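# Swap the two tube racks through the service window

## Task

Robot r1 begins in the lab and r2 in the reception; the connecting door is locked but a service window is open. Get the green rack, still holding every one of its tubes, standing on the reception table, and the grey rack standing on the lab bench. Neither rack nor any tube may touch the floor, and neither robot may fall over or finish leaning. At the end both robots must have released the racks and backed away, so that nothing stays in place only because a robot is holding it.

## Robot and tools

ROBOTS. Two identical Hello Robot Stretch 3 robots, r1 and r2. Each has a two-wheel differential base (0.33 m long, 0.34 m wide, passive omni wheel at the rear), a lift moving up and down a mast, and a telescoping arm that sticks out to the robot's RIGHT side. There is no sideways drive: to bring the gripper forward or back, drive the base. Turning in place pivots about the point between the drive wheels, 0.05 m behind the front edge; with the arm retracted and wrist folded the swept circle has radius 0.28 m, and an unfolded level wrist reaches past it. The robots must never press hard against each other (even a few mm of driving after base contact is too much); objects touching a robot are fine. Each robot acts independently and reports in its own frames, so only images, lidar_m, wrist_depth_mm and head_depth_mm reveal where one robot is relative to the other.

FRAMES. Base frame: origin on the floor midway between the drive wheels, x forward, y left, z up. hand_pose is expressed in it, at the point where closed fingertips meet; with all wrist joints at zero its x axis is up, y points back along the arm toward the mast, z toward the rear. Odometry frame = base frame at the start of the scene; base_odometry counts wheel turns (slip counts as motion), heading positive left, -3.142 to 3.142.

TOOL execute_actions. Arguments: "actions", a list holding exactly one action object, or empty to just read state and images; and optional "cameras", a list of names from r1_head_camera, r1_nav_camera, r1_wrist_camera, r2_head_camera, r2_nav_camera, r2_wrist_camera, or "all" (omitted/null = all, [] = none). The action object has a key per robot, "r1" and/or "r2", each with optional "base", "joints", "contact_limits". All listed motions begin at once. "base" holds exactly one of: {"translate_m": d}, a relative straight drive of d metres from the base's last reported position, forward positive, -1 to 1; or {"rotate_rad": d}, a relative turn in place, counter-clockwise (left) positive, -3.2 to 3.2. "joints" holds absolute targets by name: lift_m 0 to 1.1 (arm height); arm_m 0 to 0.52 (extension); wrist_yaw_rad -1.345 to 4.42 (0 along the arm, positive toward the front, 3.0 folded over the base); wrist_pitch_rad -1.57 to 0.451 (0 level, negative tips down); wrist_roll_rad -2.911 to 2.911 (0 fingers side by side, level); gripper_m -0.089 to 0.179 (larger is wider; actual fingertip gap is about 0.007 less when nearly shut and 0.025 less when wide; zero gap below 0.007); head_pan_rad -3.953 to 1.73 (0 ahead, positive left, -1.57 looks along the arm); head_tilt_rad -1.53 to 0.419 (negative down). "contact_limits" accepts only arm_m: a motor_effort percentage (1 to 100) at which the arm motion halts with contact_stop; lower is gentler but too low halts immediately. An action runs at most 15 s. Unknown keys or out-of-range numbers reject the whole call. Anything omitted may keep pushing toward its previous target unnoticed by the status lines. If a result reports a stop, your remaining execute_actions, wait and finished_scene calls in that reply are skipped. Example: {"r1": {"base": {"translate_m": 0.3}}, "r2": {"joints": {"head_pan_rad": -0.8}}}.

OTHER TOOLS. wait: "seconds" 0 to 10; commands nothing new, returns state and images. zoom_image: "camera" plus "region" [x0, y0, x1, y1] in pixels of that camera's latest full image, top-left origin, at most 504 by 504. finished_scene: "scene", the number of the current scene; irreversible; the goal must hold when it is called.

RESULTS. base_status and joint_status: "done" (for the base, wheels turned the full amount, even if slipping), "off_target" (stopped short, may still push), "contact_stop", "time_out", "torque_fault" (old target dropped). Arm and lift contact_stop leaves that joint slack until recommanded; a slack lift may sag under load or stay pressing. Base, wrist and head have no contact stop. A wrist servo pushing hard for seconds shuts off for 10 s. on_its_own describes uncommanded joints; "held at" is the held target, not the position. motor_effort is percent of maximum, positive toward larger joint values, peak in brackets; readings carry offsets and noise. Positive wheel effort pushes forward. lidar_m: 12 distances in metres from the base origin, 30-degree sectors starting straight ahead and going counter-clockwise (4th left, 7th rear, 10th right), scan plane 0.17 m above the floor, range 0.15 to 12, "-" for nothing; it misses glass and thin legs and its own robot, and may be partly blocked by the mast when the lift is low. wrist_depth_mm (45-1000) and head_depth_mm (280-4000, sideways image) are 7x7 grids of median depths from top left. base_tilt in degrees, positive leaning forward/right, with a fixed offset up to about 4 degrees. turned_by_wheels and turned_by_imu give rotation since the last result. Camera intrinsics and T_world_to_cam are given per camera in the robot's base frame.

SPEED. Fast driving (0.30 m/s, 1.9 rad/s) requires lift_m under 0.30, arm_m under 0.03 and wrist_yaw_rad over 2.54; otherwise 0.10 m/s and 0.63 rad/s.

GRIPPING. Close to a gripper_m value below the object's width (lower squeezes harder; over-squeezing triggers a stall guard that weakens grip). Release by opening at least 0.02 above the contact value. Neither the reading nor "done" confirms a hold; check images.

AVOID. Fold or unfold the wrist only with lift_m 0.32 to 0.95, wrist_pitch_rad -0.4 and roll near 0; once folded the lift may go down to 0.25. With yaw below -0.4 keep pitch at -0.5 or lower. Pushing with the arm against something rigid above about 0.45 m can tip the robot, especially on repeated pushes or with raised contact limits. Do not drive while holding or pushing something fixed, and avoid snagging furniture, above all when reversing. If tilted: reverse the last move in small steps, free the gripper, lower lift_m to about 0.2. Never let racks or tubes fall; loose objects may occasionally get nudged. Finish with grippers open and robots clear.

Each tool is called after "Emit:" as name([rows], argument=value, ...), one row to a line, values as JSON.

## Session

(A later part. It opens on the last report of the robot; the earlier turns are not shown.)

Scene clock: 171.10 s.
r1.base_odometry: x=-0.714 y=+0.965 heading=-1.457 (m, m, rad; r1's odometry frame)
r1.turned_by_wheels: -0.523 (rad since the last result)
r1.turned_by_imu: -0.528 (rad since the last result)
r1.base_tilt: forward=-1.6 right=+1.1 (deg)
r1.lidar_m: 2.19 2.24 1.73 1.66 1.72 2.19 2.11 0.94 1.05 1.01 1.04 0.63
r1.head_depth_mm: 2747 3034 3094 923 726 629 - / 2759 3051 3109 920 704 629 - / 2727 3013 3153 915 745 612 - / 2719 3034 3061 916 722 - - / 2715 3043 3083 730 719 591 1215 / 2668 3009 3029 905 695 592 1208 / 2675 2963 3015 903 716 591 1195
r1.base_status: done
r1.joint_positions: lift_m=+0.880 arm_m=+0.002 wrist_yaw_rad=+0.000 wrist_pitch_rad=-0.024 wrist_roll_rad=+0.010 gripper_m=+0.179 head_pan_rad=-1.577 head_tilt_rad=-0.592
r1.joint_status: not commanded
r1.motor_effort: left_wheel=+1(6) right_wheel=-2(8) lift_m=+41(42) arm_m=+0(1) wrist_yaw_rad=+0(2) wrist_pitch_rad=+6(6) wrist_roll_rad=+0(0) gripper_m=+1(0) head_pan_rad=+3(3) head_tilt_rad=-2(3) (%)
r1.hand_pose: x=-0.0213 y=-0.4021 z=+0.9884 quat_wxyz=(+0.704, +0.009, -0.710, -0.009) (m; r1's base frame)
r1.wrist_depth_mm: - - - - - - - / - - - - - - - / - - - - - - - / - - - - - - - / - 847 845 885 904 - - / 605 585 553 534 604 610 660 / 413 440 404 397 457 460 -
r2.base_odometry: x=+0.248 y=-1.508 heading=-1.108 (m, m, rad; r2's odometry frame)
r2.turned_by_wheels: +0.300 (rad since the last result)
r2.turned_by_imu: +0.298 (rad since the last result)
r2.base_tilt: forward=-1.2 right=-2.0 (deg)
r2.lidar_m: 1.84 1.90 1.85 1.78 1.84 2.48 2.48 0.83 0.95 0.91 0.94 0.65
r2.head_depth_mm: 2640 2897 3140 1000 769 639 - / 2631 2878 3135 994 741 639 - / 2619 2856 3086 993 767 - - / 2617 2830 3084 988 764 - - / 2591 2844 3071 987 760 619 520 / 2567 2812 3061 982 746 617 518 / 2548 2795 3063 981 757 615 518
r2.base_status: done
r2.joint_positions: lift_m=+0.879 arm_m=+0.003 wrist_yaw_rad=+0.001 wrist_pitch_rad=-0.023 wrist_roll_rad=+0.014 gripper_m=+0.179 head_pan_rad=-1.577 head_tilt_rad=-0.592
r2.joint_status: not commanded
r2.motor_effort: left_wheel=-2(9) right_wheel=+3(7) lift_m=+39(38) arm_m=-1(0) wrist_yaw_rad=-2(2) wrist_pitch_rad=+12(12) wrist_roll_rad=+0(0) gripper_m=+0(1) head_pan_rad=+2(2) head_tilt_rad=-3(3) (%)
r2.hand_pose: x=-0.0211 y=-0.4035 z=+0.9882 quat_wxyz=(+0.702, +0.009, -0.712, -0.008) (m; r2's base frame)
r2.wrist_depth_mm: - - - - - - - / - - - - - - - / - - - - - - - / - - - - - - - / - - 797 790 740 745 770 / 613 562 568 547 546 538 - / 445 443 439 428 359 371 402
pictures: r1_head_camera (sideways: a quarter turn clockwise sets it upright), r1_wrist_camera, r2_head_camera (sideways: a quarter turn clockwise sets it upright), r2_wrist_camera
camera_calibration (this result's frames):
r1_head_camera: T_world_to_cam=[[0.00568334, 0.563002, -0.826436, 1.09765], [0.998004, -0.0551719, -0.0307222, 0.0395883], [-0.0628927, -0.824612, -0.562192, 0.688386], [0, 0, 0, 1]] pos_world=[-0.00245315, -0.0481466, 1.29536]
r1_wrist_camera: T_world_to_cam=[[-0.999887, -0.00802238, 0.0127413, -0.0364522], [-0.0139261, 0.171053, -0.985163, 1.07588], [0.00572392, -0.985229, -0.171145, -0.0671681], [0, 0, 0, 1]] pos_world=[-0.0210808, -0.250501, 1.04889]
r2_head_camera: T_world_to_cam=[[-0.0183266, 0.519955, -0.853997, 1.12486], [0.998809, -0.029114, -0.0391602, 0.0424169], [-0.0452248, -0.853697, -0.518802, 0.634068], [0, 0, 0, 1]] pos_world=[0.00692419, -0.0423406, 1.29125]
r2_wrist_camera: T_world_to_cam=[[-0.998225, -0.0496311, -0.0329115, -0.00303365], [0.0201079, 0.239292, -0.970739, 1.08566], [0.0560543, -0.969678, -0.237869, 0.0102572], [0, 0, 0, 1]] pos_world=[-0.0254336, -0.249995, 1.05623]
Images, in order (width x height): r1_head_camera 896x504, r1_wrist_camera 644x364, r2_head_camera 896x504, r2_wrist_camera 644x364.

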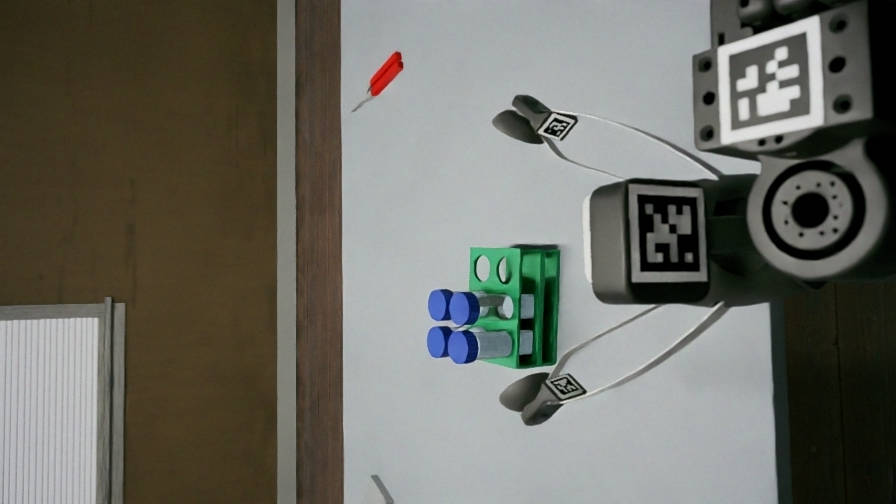

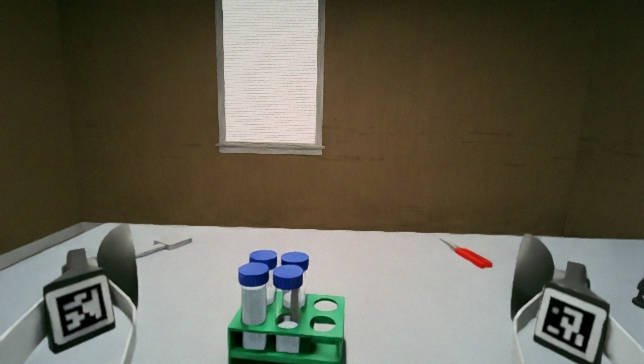

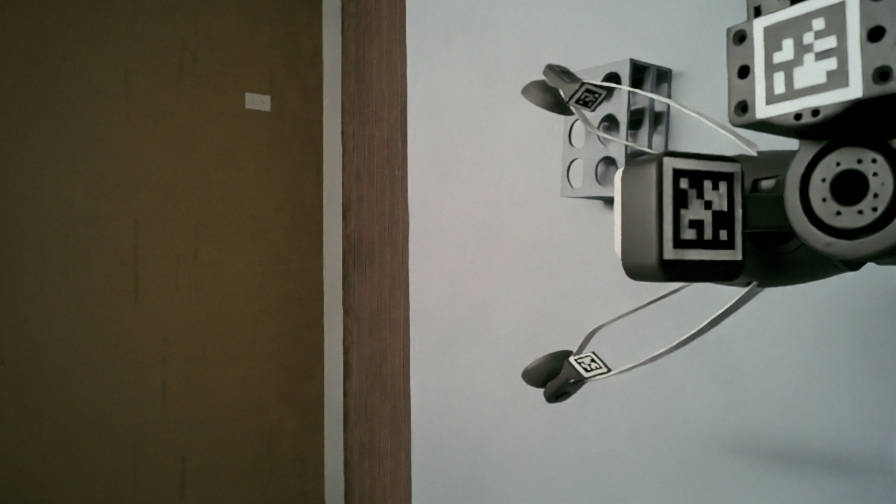

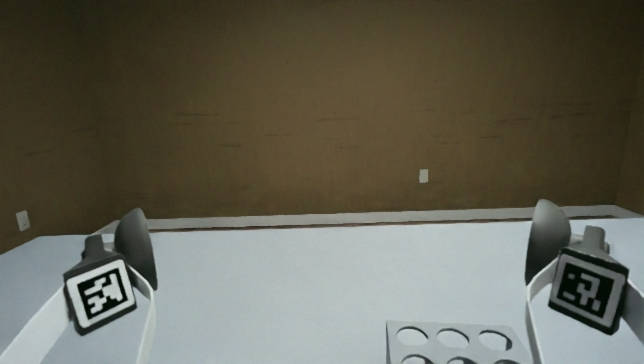

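Emit:
execute_actions([
  {"r1": {"base": {"translate_m": 0.037}, "joints": {"lift_m": 0.75, "wrist_pitch_rad": -0.2, "arm_m": 0.08}}, "r2": {"base": {"translate_m": -0.121}, "joints": {"lift_m": 0.75, "wrist_pitch_rad": -0.2}}},
], cameras=["r1_head_camera", "r2_head_camera", "r1_wrist_camera", "r2_wrist_camera"])

Scene clock: 221.47 s.
r1.base_odometry: x=-0.710 y=+0.928 heading=-1.456 (m, m, rad; r1's odometry frame)
r1.turned_by_wheels: +0.000 (rad since the last result)
r1.turned_by_imu: +0.000 (rad since the last result)
r1.base_tilt: forward=-1.6 right=+1.1 (deg)
r1.lidar_m: 2.15 2.22 1.73 1.67 1.72 2.23 2.14 0.98 1.04 1.01 1.04 0.59
r1.head_depth_mm: 2785 3102 3116 925 728 599 - / 2742 3049 3119 923 722 621 - / 2743 3054 3078 914 744 612 - / 2698 3065 3081 879 720 - - / 2659 2999 3079 875 719 592 1212 / 2668 2996 3023 907 716 592 1208 / 2698 2963 3010 896 713 590 1212
r1.base_status: done
r1.joint_positions: lift_m=+0.750 arm_m=+0.080 wrist_yaw_rad=+0.000 wrist_pitch_rad=-0.217 wrist_roll_rad=+0.010 gripper_m=+0.179 head_pan_rad=-1.577 head_tilt_rad=-0.592
r1.joint_status: all done
r1.motor_effort: left_wheel=+1(7) right_wheel=-2(5) lift_m=+30(37) arm_m=+3(3) wrist_yaw_rad=+0(0) wrist_pitch_rad=+5(5) wrist_roll_rad=+0(0) gripper_m=+0(0) head_pan_rad=+3(3) head_tilt_rad=-3(2) (%)
r1.hand_pose: x=-0.0214 y=-0.4697 z=+0.8102 quat_wxyz=(+0.700, +0.077, -0.706, -0.077) (m; r1's base frame)
r1.wrist_depth_mm: - - - - - - - / - - - - - - - / 590 598 545 312 653 667 678 / 361 367 321 275 336 395 398 / 263 266 268 272 274 279 281 / - 208 209 211 214 214 222 / - 170 172 173 174 175 -
r2.base_odometry: x=+0.194 y=-1.399 heading=-1.108 (m, m, rad; r2's odometry frame)
r2.turned_by_wheels: +0.000 (rad since the last result)
r2.turned_by_imu: -0.001 (rad since the last result)
r2.base_tilt: forward=-1.2 right=-2.1 (deg)
r2.lidar_m: 1.96 2.03 1.85 1.77 1.83 2.45 2.36 0.72 0.95 0.91 0.94 0.76
r2.head_depth_mm: 2636 2902 3134 1001 769 624 523 / 2613 2886 3135 997 766 639 523 / 2600 2849 3114 994 764 621 529 / 2594 2868 3092 991 709 620 - / 2568 2842 3078 985 761 634 521 / 2578 2827 3074 986 759 617 519 / 2557 2802 3048 977 756 616 517
r2.base_status: done
r2.joint_positions: lift_m=+0.751 arm_m=+0.003 wrist_yaw_rad=+0.001 wrist_pitch_rad=-0.217 wrist_roll_rad=+0.014 gripper_m=+0.179 head_pan_rad=-1.577 head_tilt_rad=-0.592
r2.joint_status: all done
r2.motor_effort: left_wheel=-2(8) right_wheel=+3(3) lift_m=+16(34) arm_m=-1(1) wrist_yaw_rad=-2(1) wrist_pitch_rad=+9(10) wrist_roll_rad=+0(0) gripper_m=+0(0) head_pan_rad=+2(3) head_tilt_rad=-3(3) (%)
r2.hand_pose: x=-0.0211 y=-0.3929 z=+0.8105 quat_wxyz=(+0.698, +0.077, -0.707, -0.077) (m; r2's base frame)
r2.wrist_depth_mm: - - - - - - - / - - - - - - - / 610 582 551 442 500 498 470 / 385 371 320 281 315 333 327 / 280 285 267 262 256 253 259 / 232 210 212 210 206 203 - / 176 179 177 175 172 171 163
pictures: r1_head_camera (sideways: a quarter turn clockwise sets it upright), r1_wrist_camera, r2_head_camera (sideways: a quarter turn clockwise sets it upright), r2_wrist_camera
camera_calibration (this result's frames):
r1_head_camera: T_world_to_cam=[[0.00568308, 0.563003, -0.826435, 1.09765], [0.998004, -0.0551714, -0.0307223, 0.0395884], [-0.0628923, -0.824611, -0.562193, 0.688387], [0, 0, 0, 1]] pos_world=[-0.00245312, -0.0481466, 1.29536]
r1_wrist_camera: T_world_to_cam=[[-0.999887, -0.0101524, 0.0110707, -0.0344214], [-0.0139679, 0.357317, -0.933879, 0.957825], [0.00552539, -0.933928, -0.357418, 0.0107466], [0, 0, 0, 1]] pos_world=[-0.0210981, -0.33256, 0.898715]
r2_head_camera: T_world_to_cam=[[-0.0183267, 0.519955, -0.853997, 1.12486], [0.998809, -0.0291139, -0.0391602, 0.0424169], [-0.0452247, -0.853697, -0.518802, 0.634068], [0, 0, 0, 1]] pos_world=[0.00692419, -0.0423406, 1.29125]
r2_wrist_camera: T_world_to_cam=[[-0.998243, -0.0422098, -0.0415893, 0.00154012], [0.0198976, 0.422331, -0.906223, 0.930273], [0.0558159, -0.905458, -0.420749, 0.151737], [0, 0, 0, 1]] pos_world=[-0.0254422, -0.255427, 0.906943]
Images, in order (width x height): r1_head_camera 896x504, r1_wrist_camera 644x364, r2_head_camera 896x504, r2_wrist_camera 644x364.

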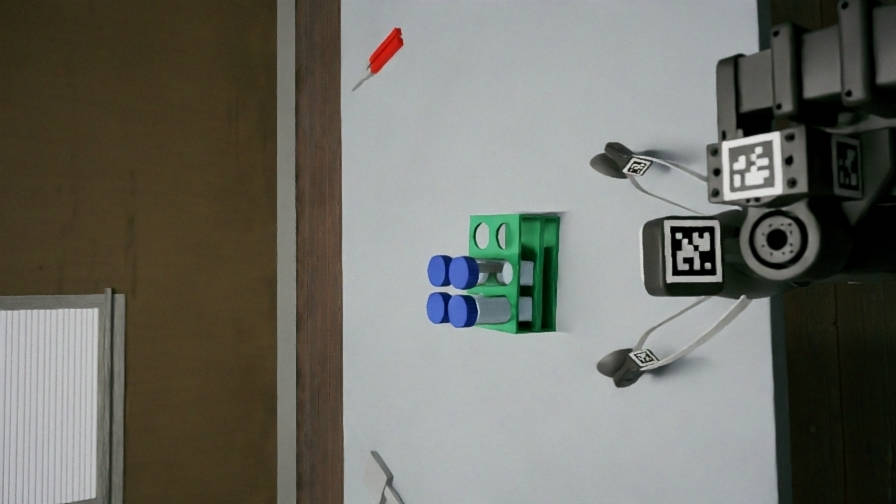

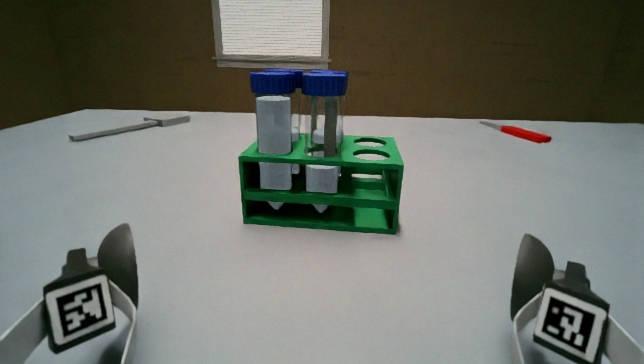

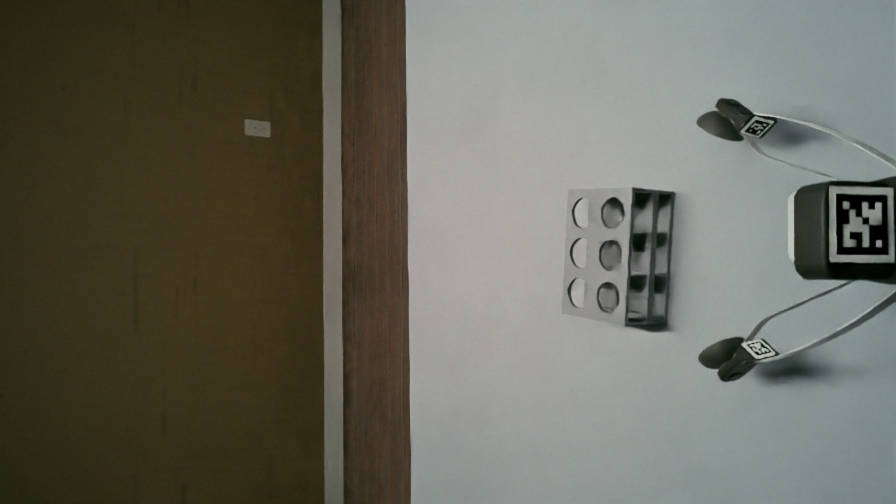

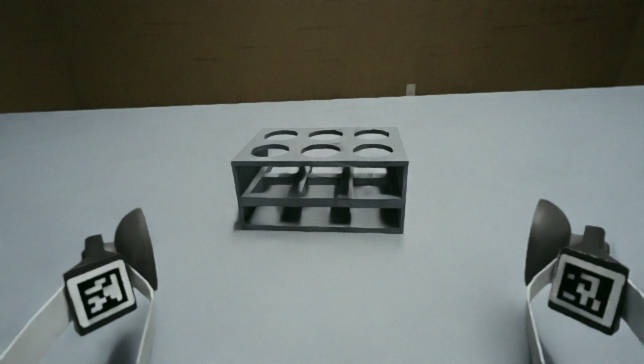

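Emit:
execute_actions([
  {"r1": {"joints": {"arm_m": 0.238}}, "r2": {"base": {"translate_m": 0.018}, "joints": {"arm_m": 0.14}}},
], cameras=["r1_head_camera", "r2_head_camera", "r1_wrist_camera", "r2_wrist_camera"])

Scene clock: 239.90 s.
r1.base_odometry: x=-0.710 y=+0.928 heading=-1.456 (m, m, rad; r1's odometry frame)
r1.turned_by_wheels: +0.000 (rad since the last result)
r1.turned_by_imu: -0.001 (rad since the last result)
r1.base_tilt: forward=-1.6 right=+1.0 (deg)
r1.lidar_m: 2.16 2.22 1.73 1.66 1.72 2.22 2.14 0.98 1.05 1.01 1.05 0.59
r1.head_depth_mm: 2741 3044 3081 923 727 615 - / 2746 3067 3118 919 747 - 1242 / 2717 3054 3135 918 - 580 1212 / 2748 2993 3099 914 - 580 1213 / 2718 2997 3069 874 695 593 1213 / 2664 3000 3049 906 715 592 1207 / 2682 2945 3012 899 714 588 1207
r1.base_status: not commanded
r1.joint_positions: lift_m=+0.750 arm_m=+0.238 wrist_yaw_rad=+0.001 wrist_pitch_rad=-0.217 wrist_roll_rad=+0.010 gripper_m=+0.179 head_pan_rad=-1.577 head_tilt_rad=-0.592
r1.joint_status: all done
r1.motor_effort: left_wheel=+2(2) right_wheel=-3(3) lift_m=+30(30) arm_m=+3(3) wrist_yaw_rad=+0(1) wrist_pitch_rad=+5(5) wrist_roll_rad=+0(0) gripper_m=+0(0) head_pan_rad=+3(2) head_tilt_rad=-3(3) (%)
r1.hand_pose: x=-0.0213 y=-0.6277 z=+0.8101 quat_wxyz=(+0.700, +0.077, -0.706, -0.077) (m; r1's base frame)
r1.wrist_depth_mm: - - - - - - - / - - - - - - - / 582 477 103 96 - - - / 361 339 116 170 381 388 395 / 263 264 122 146 163 277 279 / - 122 122 119 149 164 221 / - 135 133 128 156 126 -
r2.base_odometry: x=+0.202 y=-1.416 heading=-1.108 (m, m, rad; r2's odometry frame)
r2.turned_by_wheels: +0.000 (rad since the last result)
r2.turned_by_imu: -0.001 (rad since the last result)
r2.base_tilt: forward=-1.2 right=-2.0 (deg)
r2.lidar_m: 1.94 2.01 1.85 1.77 1.83 2.47 2.38 0.73 0.95 0.91 0.94 0.75
r2.head_depth_mm: 2601 2894 3153 1001 769 642 - / 2613 2911 3136 999 767 - - / 2601 2864 3099 994 788 - - / 2572 2870 3063 992 789 - 497 / 2584 2845 3079 984 785 619 520 / 2585 2819 3061 982 759 616 519 / 2572 2823 3031 977 756 613 518
r2.base_status: done
r2.joint_positions: lift_m=+0.751 arm_m=+0.140 wrist_yaw_rad=+0.001 wrist_pitch_rad=-0.217 wrist_roll_rad=+0.014 gripper_m=+0.179 head_pan_rad=-1.577 head_tilt_rad=-0.592
r2.joint_status: all done
r2.motor_effort: left_wheel=-3(6) right_wheel=+3(8) lift_m=+15(16) arm_m=+5(6) wrist_yaw_rad=-1(1) wrist_pitch_rad=+9(9) wrist_roll_rad=+0(0) gripper_m=+0(1) head_pan_rad=+3(2) head_tilt_rad=-2(2) (%)
r2.hand_pose: x=-0.0213 y=-0.5297 z=+0.8105 quat_wxyz=(+0.698, +0.077, -0.707, -0.077) (m; r2's base frame)
r2.wrist_depth_mm: - - - - - - - / - - - - - - - / 617 571 555 535 499 492 462 / 380 371 357 350 337 332 324 / 280 284 195 162 160 203 257 / 229 211 131 129 126 124 - / 176 178 139 137 136 135 163
pictures: r1_head_camera (sideways: a quarter turn clockwise sets it upright), r1_wrist_camera, r2_head_camera (sideways: a quarter turn clockwise sets it upright), r2_wrist_camera
camera_calibration (this result's frames):
r1_head_camera: T_world_to_cam=[[0.00568299, 0.563012, -0.826429, 1.09765], [0.998004, -0.0551709, -0.0307228, 0.039589], [-0.0628921, -0.824605, -0.562201, 0.688398], [0, 0, 0, 1]] pos_world=[-0.00245311, -0.0481465, 1.29536]
r1_wrist_camera: T_world_to_cam=[[-0.999884, -0.0104227, 0.0110704, -0.0361284], [-0.0140648, 0.357409, -0.933842, 1.01427], [0.00577652, -0.93389, -0.357514, -0.136688], [0, 0, 0, 1]] pos_world=[-0.0210691, -0.490538, 0.898704]
r2_head_camera: T_world_to_cam=[[-0.0183265, 0.519986, -0.853978, 1.12484], [0.998809, -0.0291125, -0.0391611, 0.042418], [-0.0452246, -0.853679, -0.518833, 0.634109], [0, 0, 0, 1]] pos_world=[0.0069242, -0.0423402, 1.29124]
r2_wrist_camera: T_world_to_cam=[[-0.998272, -0.0415236, -0.0415903, -0.00403653], [0.0201877, 0.422337, -0.906214, 0.988028], [0.0551944, -0.905487, -0.420769, 0.0279097], [0, 0, 0, 1]] pos_world=[-0.025516, -0.392177, 0.90694]
Images, in order (width x height): r1_head_camera 896x504, r1_wrist_camera 644x364, r2_head_camera 896x504, r2_wrist_camera 644x364.

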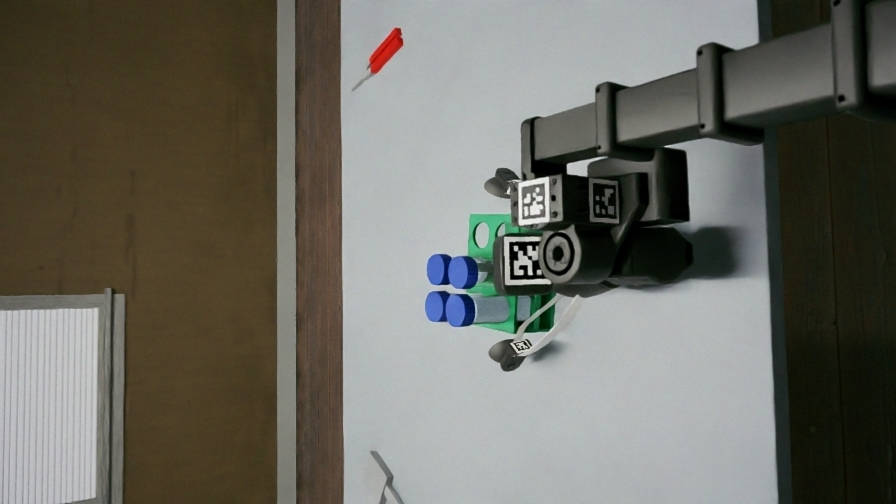

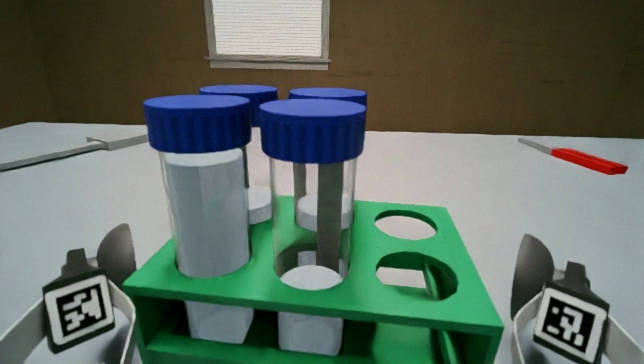

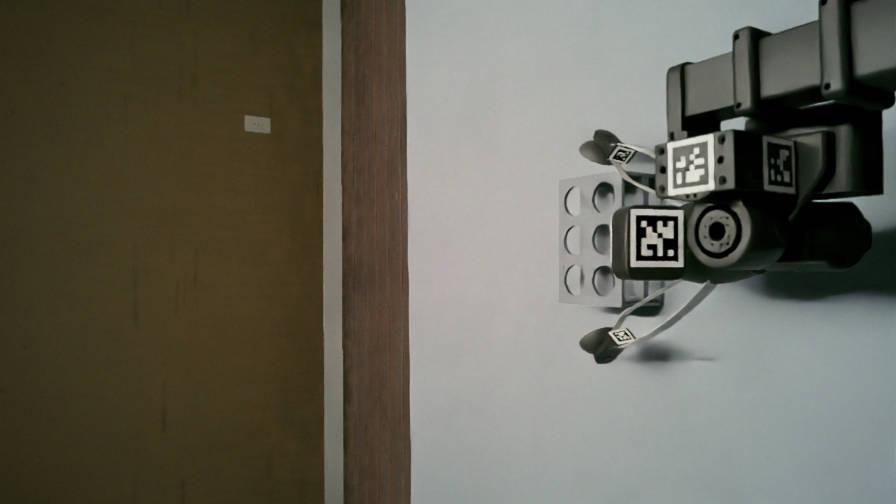

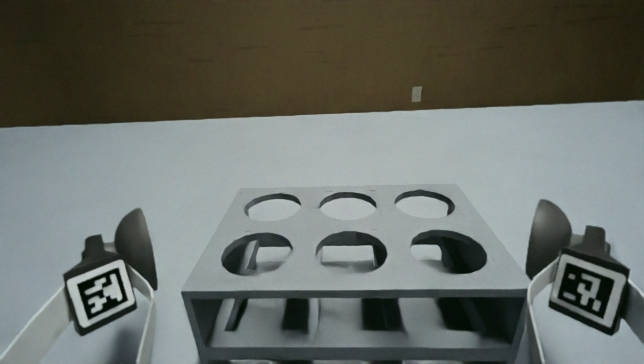

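Emit:
execute_actions([
  {"r1": {"joints": {"gripper_m": 0.11}}, "r2": {"joints": {"gripper_m": 0.11}}},
], cameras=["r1_wrist_camera", "r2_wrist_camera"])

Scene clock: 253.77 s.
r1.base_odometry: x=-0.710 y=+0.928 heading=-1.456 (m, m, rad; r1's odometry frame)
r1.turned_by_wheels: +0.000 (rad since the last result)
r1.turned_by_imu: -0.001 (rad since the last result)
r1.base_tilt: forward=-1.5 right=+1.0 (deg)
r1.lidar_m: 2.16 2.22 1.73 1.66 1.72 2.22 2.14 0.98 1.05 1.01 1.04 0.59
r1.head_depth_mm: 2749 3049 3079 923 728 613 - / 2775 3086 3088 915 750 - 1239 / 2734 3012 3074 918 - 581 1215 / 2739 2991 3049 911 - 578 1211 / 2672 3035 3081 891 697 592 1204 / 2717 2979 3033 905 716 592 1205 / 2665 2996 3051 901 714 590 1205
r1.base_status: not commanded
r1.joint_positions: lift_m=+0.750 arm_m=+0.238 wrist_yaw_rad=+0.000 wrist_pitch_rad=-0.217 wrist_roll_rad=+0.012 gripper_m=+0.111 head_pan_rad=-1.577 head_tilt_rad=-0.593
r1.joint_status: all done
r1.motor_effort: left_wheel=+1(2) right_wheel=-2(3) lift_m=+30(30) arm_m=+2(3) wrist_yaw_rad=+1(3) wrist_pitch_rad=+5(5) wrist_roll_rad=-1(1) gripper_m=-22(100) head_pan_rad=+3(3) head_tilt_rad=-3(3) (%)
r1.hand_pose: x=-0.0215 y=-0.6278 z=+0.8101 quat_wxyz=(+0.699, +0.076, -0.707, -0.077) (m; r1's base frame)
r1.wrist_depth_mm: - - - - - - - / - - - - - - - / 589 488 112 104 - - - / 364 366 124 184 383 394 395 / 263 279 132 153 155 287 277 / 214 134 130 125 125 126 216 / - 159 139 134 161 162 175
r2.base_odometry: x=+0.202 y=-1.416 heading=-1.108 (m, m, rad; r2's odometry frame)
r2.turned_by_wheels: +0.000 (rad since the last result)
r2.turned_by_imu: -0.001 (rad since the last result)
r2.base_tilt: forward=-1.3 right=-2.0 (deg)
r2.lidar_m: 1.95 2.01 1.85 1.77 1.83 2.46 2.38 0.73 0.95 0.91 0.94 0.75
r2.head_depth_mm: 2659 2902 3144 1002 766 640 - / 2612 2892 3177 998 766 - - / 2615 2885 3096 994 765 - - / 2610 2817 3052 990 718 - 497 / 2577 2823 3074 987 761 618 520 / 2565 2837 3058 982 758 616 518 / 2540 2808 3064 978 756 615 517
r2.base_status: not commanded
r2.joint_positions: lift_m=+0.751 arm_m=+0.140 wrist_yaw_rad=+0.001 wrist_pitch_rad=-0.217 wrist_roll_rad=+0.014 gripper_m=+0.111 head_pan_rad=-1.577 head_tilt_rad=-0.592
r2.joint_status: all done
r2.motor_effort: left_wheel=-3(3) right_wheel=+3(3) lift_m=+16(16) arm_m=+5(4) wrist_yaw_rad=-2(1) wrist_pitch_rad=+9(9) wrist_roll_rad=+0(0) gripper_m=-17(91) head_pan_rad=+3(2) head_tilt_rad=-3(2) (%)
r2.hand_pose: x=-0.0213 y=-0.5297 z=+0.8105 quat_wxyz=(+0.698, +0.077, -0.707, -0.077) (m; r2's base frame)
r2.wrist_depth_mm: - - - - - - - / - - - - - - - / 600 573 547 528 510 484 470 / 385 371 359 304 319 331 325 / 281 290 175 170 167 204 247 / 221 - 153 185 158 143 207 / 188 179 151 149 146 161 167
pictures: r1_wrist_camera, r2_wrist_camera
camera_calibration (this result's frames):
r1_wrist_camera: T_world_to_cam=[[-0.999918, -0.00928911, 0.00883655, -0.033765], [-0.0115733, 0.35743, -0.933868, 1.01438], [0.00551635, -0.933894, -0.357508, -0.136755], [0, 0, 0, 1]] pos_world=[-0.0212681, -0.490598, 0.898703]
r2_wrist_camera: T_world_to_cam=[[-0.998275, -0.0414372, -0.0415896, -0.00401314], [0.0202236, 0.422335, -0.906214, 0.988033], [0.0551157, -0.905492, -0.420769, 0.0278963], [0, 0, 0, 1]] pos_world=[-0.0255253, -0.392188, 0.90694]
Images, in order (width x height): r1_wrist_camera 644x364, r2_wrist_camera 644x364.

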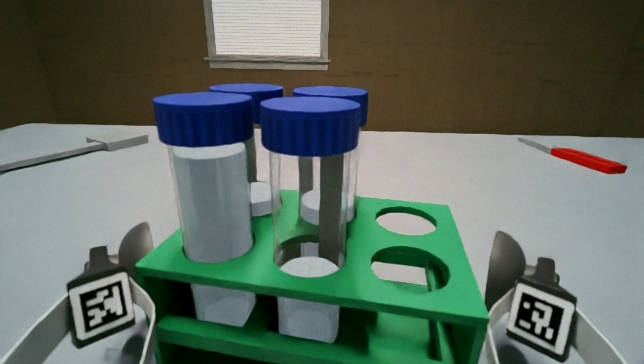

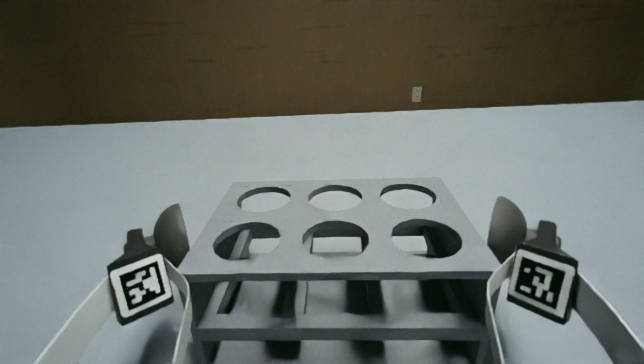

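Emit:
execute_actions([
  {"r1": {"joints": {"gripper_m": 0.08}}, "r2": {"joints": {"gripper_m": 0.08}}},
], cameras=[])

Emit:
execute_actions([
  {"r1": {"joints": {"lift_m": 0.80}}, "r2": {"joints": {"lift_m": 0.80}}},
], cameras=["r1_wrist_camera", "r2_wrist_camera", "r1_head_camera", "r2_head_camera"])

Scene clock: 260.53 s.
r1.base_odometry: x=-0.710 y=+0.928 heading=-1.456 (m, m, rad; r1's odometry frame)
r1.turned_by_wheels: +0.000 (rad since the last result)
r1.turned_by_imu: +0.000 (rad since the last result)
r1.base_tilt: forward=-1.6 right=+1.0 (deg)
r1.lidar_m: 2.15 2.23 1.73 1.67 1.72 2.23 2.14 0.98 1.05 1.01 1.04 0.59
r1.head_depth_mm: 2745 3122 3133 921 724 615 - / 2740 3059 3074 919 749 - 1244 / 2747 3036 3088 914 - 580 1212 / 2704 2981 3066 911 - 580 1210 / 2689 2935 3084 890 697 594 1213 / 2680 3000 3028 903 713 593 1208 / 2666 2987 3019 899 712 588 1201
r1.base_status: not commanded
r1.joint_positions: lift_m=+0.750 arm_m=+0.238 wrist_yaw_rad=+0.000 wrist_pitch_rad=-0.216 wrist_roll_rad=+0.012 gripper_m=+0.082 head_pan_rad=-1.577 head_tilt_rad=-0.593
r1.joint_status: all done
r1.motor_effort: left_wheel=+1(1) right_wheel=-3(3) lift_m=+30(30) arm_m=+3(3) wrist_yaw_rad=+0(1) wrist_pitch_rad=+4(5) wrist_roll_rad=-2(1) gripper_m=-34(99) head_pan_rad=+3(3) head_tilt_rad=-2(3) (%)
r1.hand_pose: x=-0.0216 y=-0.6278 z=+0.8104 quat_wxyz=(+0.699, +0.076, -0.707, -0.077) (m; r1's base frame)
r1.wrist_depth_mm: - - - - - - - / - - - - - - - / 597 487 113 104 - - - / 365 364 124 184 386 394 392 / 264 282 132 153 163 279 280 / 214 135 130 125 125 126 217 / - 159 139 134 161 162 179
r2.base_odometry: x=+0.202 y=-1.416 heading=-1.108 (m, m, rad; r2's odometry frame)
r2.turned_by_wheels: +0.000 (rad since the last result)
r2.turned_by_imu: -0.001 (rad since the last result)
r2.base_tilt: forward=-1.3 right=-2.0 (deg)
r2.lidar_m: 1.95 2.01 1.85 1.77 1.84 2.46 2.38 0.73 0.95 0.91 0.95 0.75
r2.head_depth_mm: 2634 2907 3115 999 769 641 - / 2618 2875 3095 995 769 - - / 2619 2843 3126 994 764 - - / 2569 2857 3083 991 719 - 498 / 2587 2848 3066 986 761 619 520 / 2565 2832 3076 984 759 618 520 / 2542 2830 3037 979 756 616 516
r2.base_status: not commanded
r2.joint_positions: lift_m=+0.751 arm_m=+0.140 wrist_yaw_rad=+0.001 wrist_pitch_rad=-0.217 wrist_roll_rad=+0.014 gripper_m=+0.081 head_pan_rad=-1.577 head_tilt_rad=-0.592
r2.joint_status: all done
r2.motor_effort: left_wheel=-2(3) right_wheel=+3(3) lift_m=+16(15) arm_m=+4(4) wrist_yaw_rad=+0(2) wrist_pitch_rad=+9(9) wrist_roll_rad=+0(0) gripper_m=-29(100) head_pan_rad=+2(2) head_tilt_rad=-3(4) (%)
r2.hand_pose: x=-0.0213 y=-0.5297 z=+0.8106 quat_wxyz=(+0.698, +0.077, -0.707, -0.077) (m; r2's base frame)
r2.wrist_depth_mm: - - - - - - - / - - - - - - - / 620 590 553 524 507 485 469 / 377 372 356 310 317 332 322 / 282 287 175 171 167 205 247 / 220 - 153 185 159 142 205 / 188 178 151 148 146 162 168
pictures: none
No camera images: the call's "cameras" was empty. Leave "cameras" out to get every camera's image.

Scene clock: 261.83 s.
r1.base_odometry: x=-0.710 y=+0.928 heading=-1.456 (m, m, rad; r1's odometry frame)
r1.turned_by_wheels: +0.000 (rad since the last result)
r1.turned_by_imu: +0.000 (rad since the last result)
r1.base_tilt: forward=-1.6 right=+1.1 (deg)
r1.lidar_m: 2.15 2.21 1.73 1.66 1.73 2.23 2.14 0.98 1.05 1.01 1.05 0.59
r1.head_depth_mm: 2771 3070 3076 922 726 616 - / 2729 3056 3095 952 - 582 1238 / 2703 3037 3079 955 - 596 1218 / 2719 3030 3067 987 - 593 1207 / 2719 2973 3074 947 698 593 1208 / 2685 2969 3030 907 716 591 1207 / 2674 2988 3047 901 712 589 1206
r1.base_status: not commanded
r1.joint_positions: lift_m=+0.800 arm_m=+0.238 wrist_yaw_rad=+0.000 wrist_pitch_rad=-0.233 wrist_roll_rad=+0.010 gripper_m=+0.089 head_pan_rad=-1.577 head_tilt_rad=-0.593
r1.joint_status: all done
r1.on_its_own: gripper_m is held at +0.087, not at your +0.080, by its stall guard, which is still easing
r1.motor_effort: left_wheel=+1(2) right_wheel=-3(3) lift_m=+43(45) arm_m=+2(3) wrist_yaw_rad=+0(0) wrist_pitch_rad=+9(9) wrist_roll_rad=+0(1) gripper_m=-30(34) head_pan_rad=+3(3) head_tilt_rad=-2(2) (%)
r1.hand_pose: x=-0.0215 y=-0.6266 z=+0.8559 quat_wxyz=(+0.699, +0.082, -0.706, -0.083) (m; r1's base frame)
r1.wrist_depth_mm: - - - - - - - / - - - - - - - / - - - - - - - / 464 479 166 166 496 505 510 / 343 363 156 317 358 366 364 / 282 143 144 176 282 282 286 / - 144 137 133 222 169 242
r2.base_odometry: x=+0.202 y=-1.416 heading=-1.108 (m, m, rad; r2's odometry frame)
r2.turned_by_wheels: +0.000 (rad since the last result)
r2.turned_by_imu: +0.000 (rad since the last result)
r2.base_tilt: forward=-1.3 right=-2.1 (deg)
r2.lidar_m: 1.94 2.01 1.85 1.77 1.83 2.46 2.39 0.73 0.95 0.91 0.94 0.75
r2.head_depth_mm: 2628 2941 3126 1002 767 - - / 2606 2901 3088 1001 793 - 499 / 2611 2853 3109 991 818 - 498 / 2584 2870 3101 990 801 - 510 / 2563 2821 3064 988 713 618 519 / 2583 2828 3062 982 757 617 519 / 2561 2833 3032 979 758 616 517
r2.base_status: not commanded
r2.joint_positions: lift_m=+0.799 arm_m=+0.140 wrist_yaw_rad=+0.001 wrist_pitch_rad=-0.230 wrist_roll_rad=+0.014 gripper_m=+0.088 head_pan_rad=-1.577 head_tilt_rad=-0.592
r2.joint_status: all done
r2.on_its_own: gripper_m is held at +0.087, not at your +0.080, by its stall guard, which is still easing
r2.motor_effort: left_wheel=-2(3) right_wheel=+3(3) lift_m=+39(43) arm_m=+4(4) wrist_yaw_rad=-1(2) wrist_pitch_rad=+15(16) wrist_roll_rad=+0(0) gripper_m=-26(29) head_pan_rad=+3(3) head_tilt_rad=-3(3) (%)
r2.hand_pose: x=-0.0213 y=-0.5286 z=+0.8562 quat_wxyz=(+0.698, +0.081, -0.707, -0.082) (m; r2's base frame)
r2.wrist_depth_mm: - - - - - - - / - - - - - - - / - - - - - 631 587 / 492 482 465 450 440 427 414 / 360 375 191 174 172 329 322 / 286 - 154 178 159 143 270 / 244 235 152 149 146 215 219
pictures: r1_head_camera (sideways: a quarter turn clockwise sets it upright), r1_wrist_camera, r2_head_camera (sideways: a quarter turn clockwise sets it upright), r2_wrist_camera
camera_calibration (this result's frames):
r1_head_camera: T_world_to_cam=[[0.00568547, 0.563531, -0.826075, 1.09718], [0.998004, -0.0551502, -0.0307536, 0.0396291], [-0.0628889, -0.824252, -0.56272, 0.689073], [0, 0, 0, 1]] pos_world=[-0.00245302, -0.0481424, 1.29533]
r1_wrist_camera: T_world_to_cam=[[-0.999902, -0.00972276, 0.0100735, -0.035496], [-0.0129671, 0.371872, -0.928194, 1.06086], [0.00527854, -0.928233, -0.371961, -0.103353], [0, 0, 0, 1]] pos_world=[-0.0211907, -0.490784, 0.946597]
r2_head_camera: T_world_to_cam=[[-0.0183264, 0.519986, -0.853978, 1.12484], [0.998809, -0.0291126, -0.0391611, 0.0424179], [-0.0452247, -0.853679, -0.518833, 0.634108], [0, 0, 0, 1]] pos_world=[0.00692419, -0.0423402, 1.29124]
r2_wrist_camera: T_world_to_cam=[[-0.998275, -0.0408944, -0.0421156, -0.00133595], [0.0202165, 0.43405, -0.900662, 1.03038], [0.0551123, -0.89996, -0.432474, 0.0609802], [0, 0, 0, 1]] pos_world=[-0.0255252, -0.392412, 0.954343]
Images, in order (width x height): r1_head_camera 896x504, r1_wrist_camera 644x364, r2_head_camera 896x504, r2_wrist_camera 644x364.

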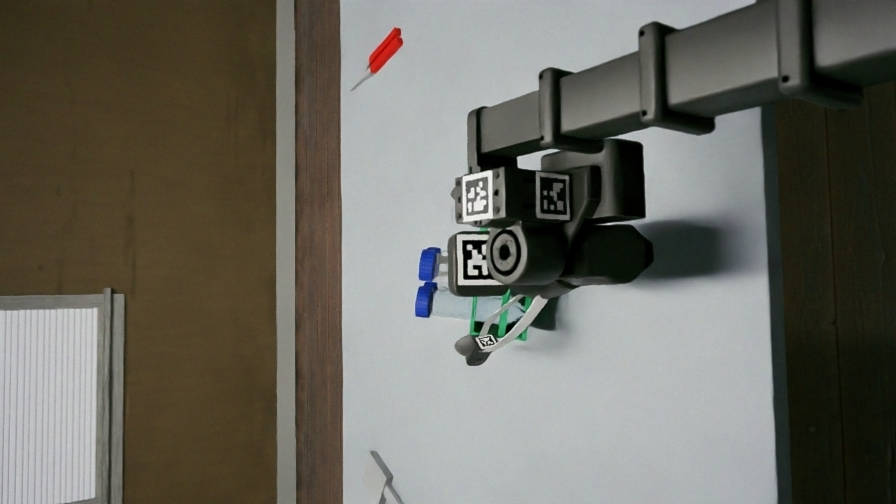

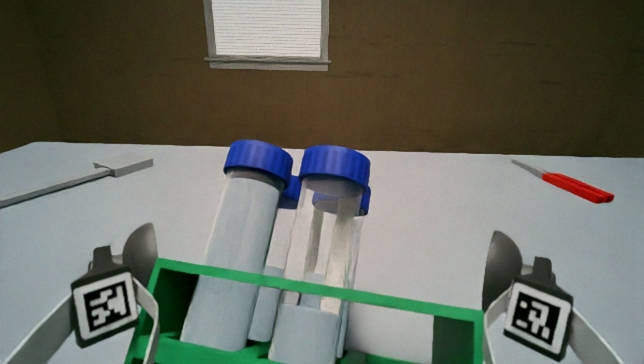

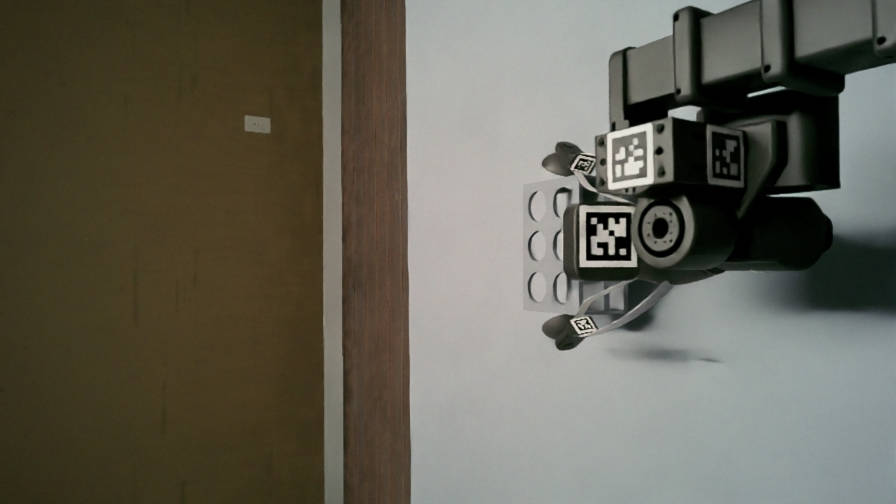

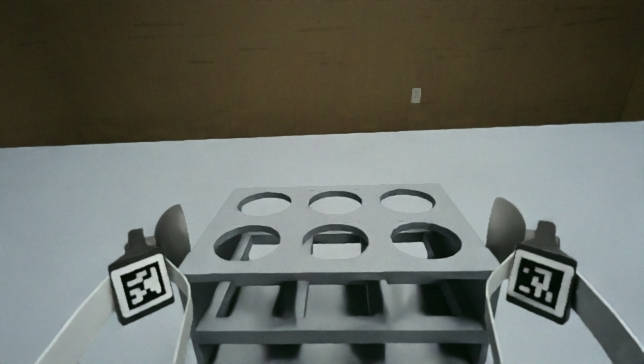

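The green rack has tilted back. Lowering r1 right away.

Emit:
execute_actions([
  {"r1": {"joints": {"lift_m": 0.75}}, "r2": {"joints": {"gripper_m": 0.095}}},
], cameras=["r1_wrist_camera", "r2_wrist_camera", "r1_head_camera"])

Scene clock: 266.93 s.
r1.base_odometry: x=-0.710 y=+0.928 heading=-1.457 (m, m, rad; r1's odometry frame)
r1.turned_by_wheels: +0.000 (rad since the last result)
r1.turned_by_imu: -0.001 (rad since the last result)
r1.base_tilt: forward=-1.7 right=+1.1 (deg)
r1.lidar_m: 2.16 2.21 1.73 1.66 1.72 2.23 2.14 0.98 1.05 1.01 1.05 0.59
r1.head_depth_mm: 2762 3048 3110 921 725 615 - / 2739 3069 3091 918 - - 1245 / 2734 3053 3034 953 - 587 1215 / 2746 3011 3034 951 - 593 1208 / 2713 2977 3055 841 703 592 1204 / 2698 2984 3036 906 715 592 1207 / 2662 2989 2972 903 712 591 1202
r1.base_status: not commanded
r1.joint_positions: lift_m=+0.782 arm_m=+0.238 wrist_yaw_rad=+0.001 wrist_pitch_rad=-0.143 wrist_roll_rad=+0.000 gripper_m=+0.105 head_pan_rad=-1.577 head_tilt_rad=-0.594
r1.joint_status: lift_m contact_stop (moved -0.017 of -0.050)
r1.on_its_own: gripper_m is held at +0.104, not at your +0.080, by its stall guard, which is not easing now; lift_m is slack since a contact_stop, until your next command for it (your +0.750 is given up)
r1.motor_effort: left_wheel=+1(1) right_wheel=-2(3) lift_m=+33(38) arm_m=+1(1) wrist_yaw_rad=-1(1) wrist_pitch_rad=-16(23) wrist_roll_rad=+6(7) gripper_m=-17(17) head_pan_rad=+3(3) head_tilt_rad=-2(2) (%)
r1.hand_pose: x=-0.0212 y=-0.6331 z=+0.8609 quat_wxyz=(+0.706, +0.051, -0.705, -0.050) (m; r1's base frame)
r1.wrist_depth_mm: - - - - - - - / - - - - - - - / - - - - - - - / 566 579 536 186 636 - - / 383 417 174 224 418 449 437 / 292 - 146 153 162 142 321 / 236 142 127 136 179 141 252
r2.base_odometry: x=+0.202 y=-1.416 heading=-1.108 (m, m, rad; r2's odometry frame)
r2.turned_by_wheels: +0.000 (rad since the last result)
r2.turned_by_imu: -0.001 (rad since the last result)
r2.base_tilt: forward=-1.2 right=-2.1 (deg)
r2.lidar_m: 1.94 2.00 1.85 1.78 1.83 2.46 2.38 0.73 0.95 0.91 0.94 0.75
r2.head_depth_mm: 2638 2917 3167 998 768 - - / 2602 2883 3102 998 791 - 499 / 2612 2862 3088 990 818 - 499 / 2582 2837 3063 993 802 - 509 / 2585 2836 3072 985 714 618 520 / 2578 2811 3094 984 759 617 518 / 2564 2832 3068 980 755 614 516
r2.base_status: not commanded
r2.joint_positions: lift_m=+0.799 arm_m=+0.140 wrist_yaw_rad=+0.001 wrist_pitch_rad=-0.230 wrist_roll_rad=+0.014 gripper_m=+0.099 head_pan_rad=-1.577 head_tilt_rad=-0.592
r2.joint_status: gripper_m off_target (ended at +0.099, target +0.095)
r2.motor_effort: left_wheel=-3(3) right_wheel=+3(3) lift_m=+39(39) arm_m=+4(4) wrist_yaw_rad=-2(1) wrist_pitch_rad=+15(15) wrist_roll_rad=+0(0) gripper_m=-22(59) head_pan_rad=+2(2) head_tilt_rad=-3(2) (%)
r2.hand_pose: x=-0.0213 y=-0.5286 z=+0.8562 quat_wxyz=(+0.698, +0.081, -0.707, -0.082) (m; r2's base frame)
r2.wrist_depth_mm: - - - - - - - / - - - - - - - / - - - - - 619 599 / 495 476 467 449 439 429 413 / 361 374 192 175 172 244 324 / 290 - 153 179 160 142 269 / 242 234 152 149 147 213 219
pictures: r1_head_camera (sideways: a quarter turn clockwise sets it upright), r1_wrist_camera, r2_wrist_camera
camera_calibration (this result's frames):
r1_head_camera: T_world_to_cam=[[0.0056352, 0.564038, -0.82573, 1.09673], [0.99801, -0.0550369, -0.0307836, 0.0396681], [-0.0628087, -0.823913, -0.563225, 0.68973], [0, 0, 0, 1]] pos_world=[-0.00244844, -0.0481392, 1.2953]
r1_wrist_camera: T_world_to_cam=[[-0.999712, -0.0112848, 0.0211737, -0.0458929], [-0.0235216, 0.28685, -0.957687, 1.03923], [0.00473366, -0.957909, -0.287033, -0.199481], [0, 0, 0, 1]] pos_world=[-0.020491, -0.489705, 0.938969]
r2_wrist_camera: T_world_to_cam=[[-0.998275, -0.0408943, -0.0421154, -0.00133609], [0.0202164, 0.43405, -0.900662, 1.03038], [0.0551121, -0.89996, -0.432474, 0.0609801], [0, 0, 0, 1]] pos_world=[-0.0255252, -0.392412, 0.954343]
Images, in order (width x height): r1_head_camera 896x504, r1_wrist_camera 644x364, r2_wrist_camera 644x364.

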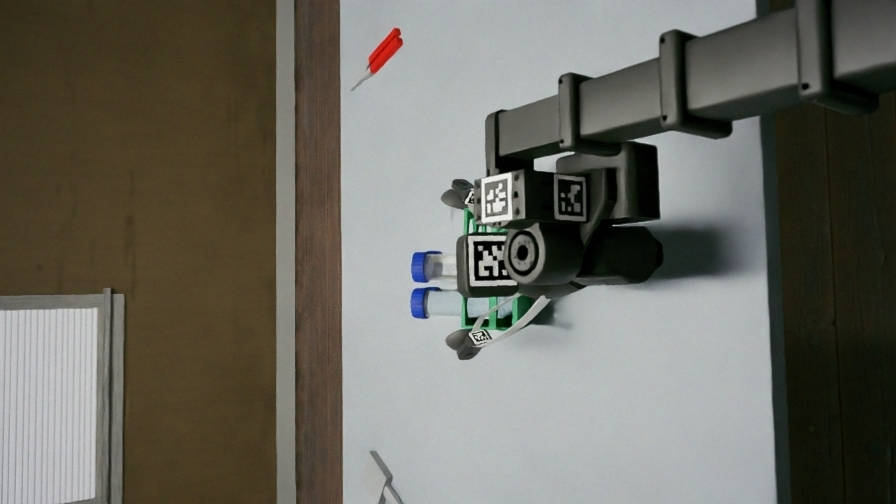

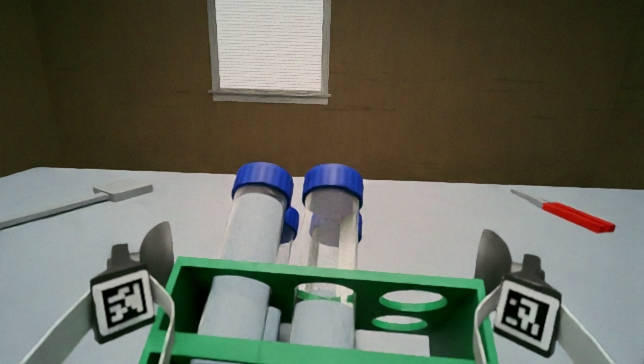

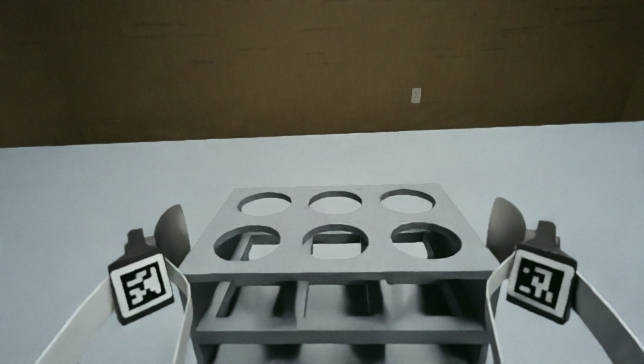

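Emit:
execute_actions([
  {"r1": {"joints": {"arm_m": 0.20, "lift_m": 0.775}}},
], cameras=["r1_wrist_camera", "r1_head_camera"])

Scene clock: 280.67 s.
r1.base_odometry: x=-0.710 y=+0.928 heading=-1.456 (m, m, rad; r1's odometry frame)
r1.turned_by_wheels: +0.000 (rad since the last result)
r1.turned_by_imu: -0.001 (rad since the last result)
r1.base_tilt: forward=-1.6 right=+1.1 (deg)
r1.lidar_m: 2.16 2.21 1.73 1.66 1.72 2.23 2.14 0.98 1.04 1.01 1.04 0.59
r1.head_depth_mm: 2764 3054 3129 924 725 615 - / 2758 3076 3056 916 784 - 1236 / 2713 3028 3098 917 - 565 1210 / 2753 2979 3063 911 - 566 1208 / 2732 3037 3072 892 694 593 1209 / 2669 3020 3040 907 715 589 1204 / 2695 2966 2981 903 711 589 1203
r1.base_status: not commanded
r1.joint_positions: lift_m=+0.781 arm_m=+0.200 wrist_yaw_rad=+0.001 wrist_pitch_rad=-0.216 wrist_roll_rad=-0.001 gripper_m=+0.105 head_pan_rad=-1.577 head_tilt_rad=-0.594
r1.joint_status: lift_m contact_stop (moved -0.001 of -0.007); the others done
r1.on_its_own: gripper_m is held at +0.104, not at your +0.080, by its stall guard, which is not easing now; lift_m is slack since a contact_stop, until your next command for it (your +0.775 is given up)
r1.motor_effort: left_wheel=+1(1) right_wheel=-3(3) lift_m=+36(35) arm_m=-3(3) wrist_yaw_rad=-1(1) wrist_pitch_rad=+4(20) wrist_roll_rad=+7(7) gripper_m=-17(17) head_pan_rad=+3(3) head_tilt_rad=-1(2) (%)
r1.hand_pose: x=-0.0213 y=-0.5903 z=+0.8413 quat_wxyz=(+0.703, +0.077, -0.702, -0.076) (m; r1's base frame)
r1.wrist_depth_mm: - - - - - - - / - - - - - - - / - - 654 155 - - - / 438 444 152 430 476 491 497 / 317 335 147 189 337 346 347 / 249 - 145 143 158 142 269 / 206 200 141 144 169 201 219
r2.base_odometry: x=+0.202 y=-1.416 heading=-1.108 (m, m, rad; r2's odometry frame)
r2.turned_by_wheels: +0.000 (rad since the last result)
r2.turned_by_imu: -0.001 (rad since the last result)
r2.base_tilt: forward=-1.3 right=-2.0 (deg)
r2.lidar_m: 1.94 2.01 1.85 1.78 1.83 2.47 2.38 0.73 0.95 0.91 0.94 0.75
r2.head_depth_mm: 2633 2910 3129 998 769 - - / 2613 2909 3138 996 791 - 500 / 2603 2890 3104 994 817 - 500 / 2606 2853 3090 990 803 - 508 / 2589 2867 3080 986 713 618 520 / 2574 2862 3053 983 759 616 518 / 2555 2763 3052 978 758 614 517
r2.base_status: not commanded
r2.joint_positions: lift_m=+0.799 arm_m=+0.140 wrist_yaw_rad=+0.001 wrist_pitch_rad=-0.230 wrist_roll_rad=+0.014 gripper_m=+0.102 head_pan_rad=-1.577 head_tilt_rad=-0.592
r2.joint_status: not commanded
r2.on_its_own: gripper_m is held at +0.101, not at your +0.095, by its stall guard, which is not easing now
r2.motor_effort: left_wheel=-2(3) right_wheel=+3(3) lift_m=+39(39) arm_m=+5(5) wrist_yaw_rad=-2(1) wrist_pitch_rad=+15(15) wrist_roll_rad=+0(0) gripper_m=-20(20) head_pan_rad=+2(3) head_tilt_rad=-3(3) (%)
r2.hand_pose: x=-0.0213 y=-0.5286 z=+0.8562 quat_wxyz=(+0.698, +0.081, -0.707, -0.082) (m; r2's base frame)
r2.wrist_depth_mm: - - - - - - - / - - - - - - - / - - - - - 623 597 / 490 478 462 455 441 425 419 / 364 373 193 175 171 244 318 / 288 - 154 178 159 142 270 / 242 233 151 149 146 214 221
pictures: r1_head_camera (sideways: a quarter turn clockwise sets it upright), r1_wrist_camera
camera_calibration (this result's frames):
r1_head_camera: T_world_to_cam=[[0.00563514, 0.564038, -0.82573, 1.09673], [0.99801, -0.0550368, -0.0307836, 0.0396681], [-0.0628086, -0.823913, -0.563226, 0.68973], [0, 0, 0, 1]] pos_world=[-0.00244844, -0.0481392, 1.2953]
r1_wrist_camera: T_world_to_cam=[[-0.999699, -0.0126809, 0.0210256, -0.0457701], [-0.024166, 0.356588, -0.933949, 1.02943], [0.00434589, -0.934176, -0.356786, -0.0914203], [0, 0, 0, 1]] pos_world=[-0.0204817, -0.453066, 0.929783]
Images, in order (width x height): r1_head_camera 896x504, r1_wrist_camera 644x364.

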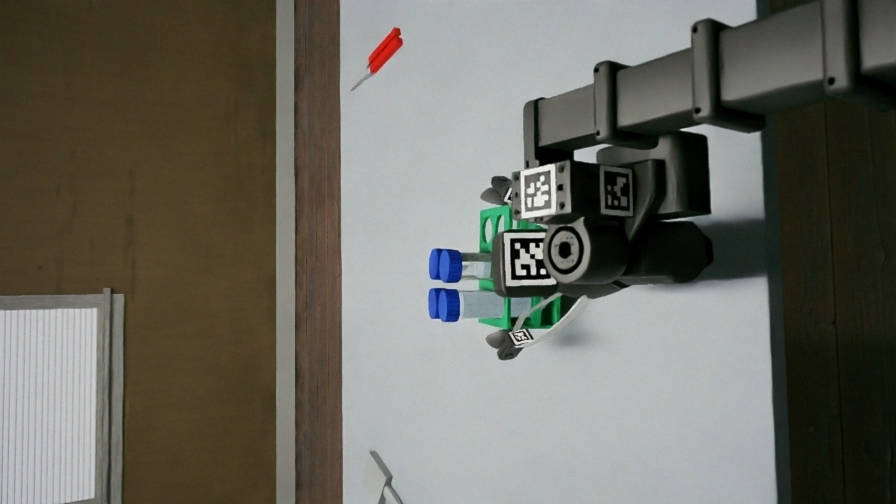

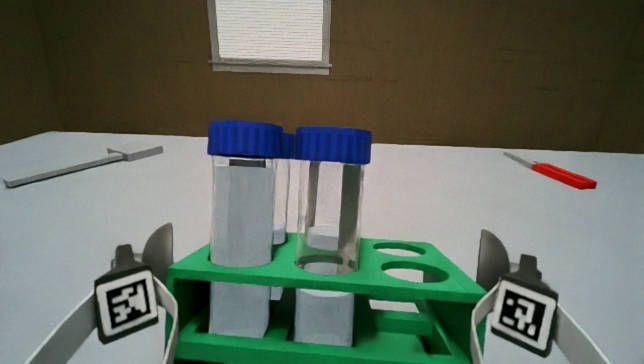

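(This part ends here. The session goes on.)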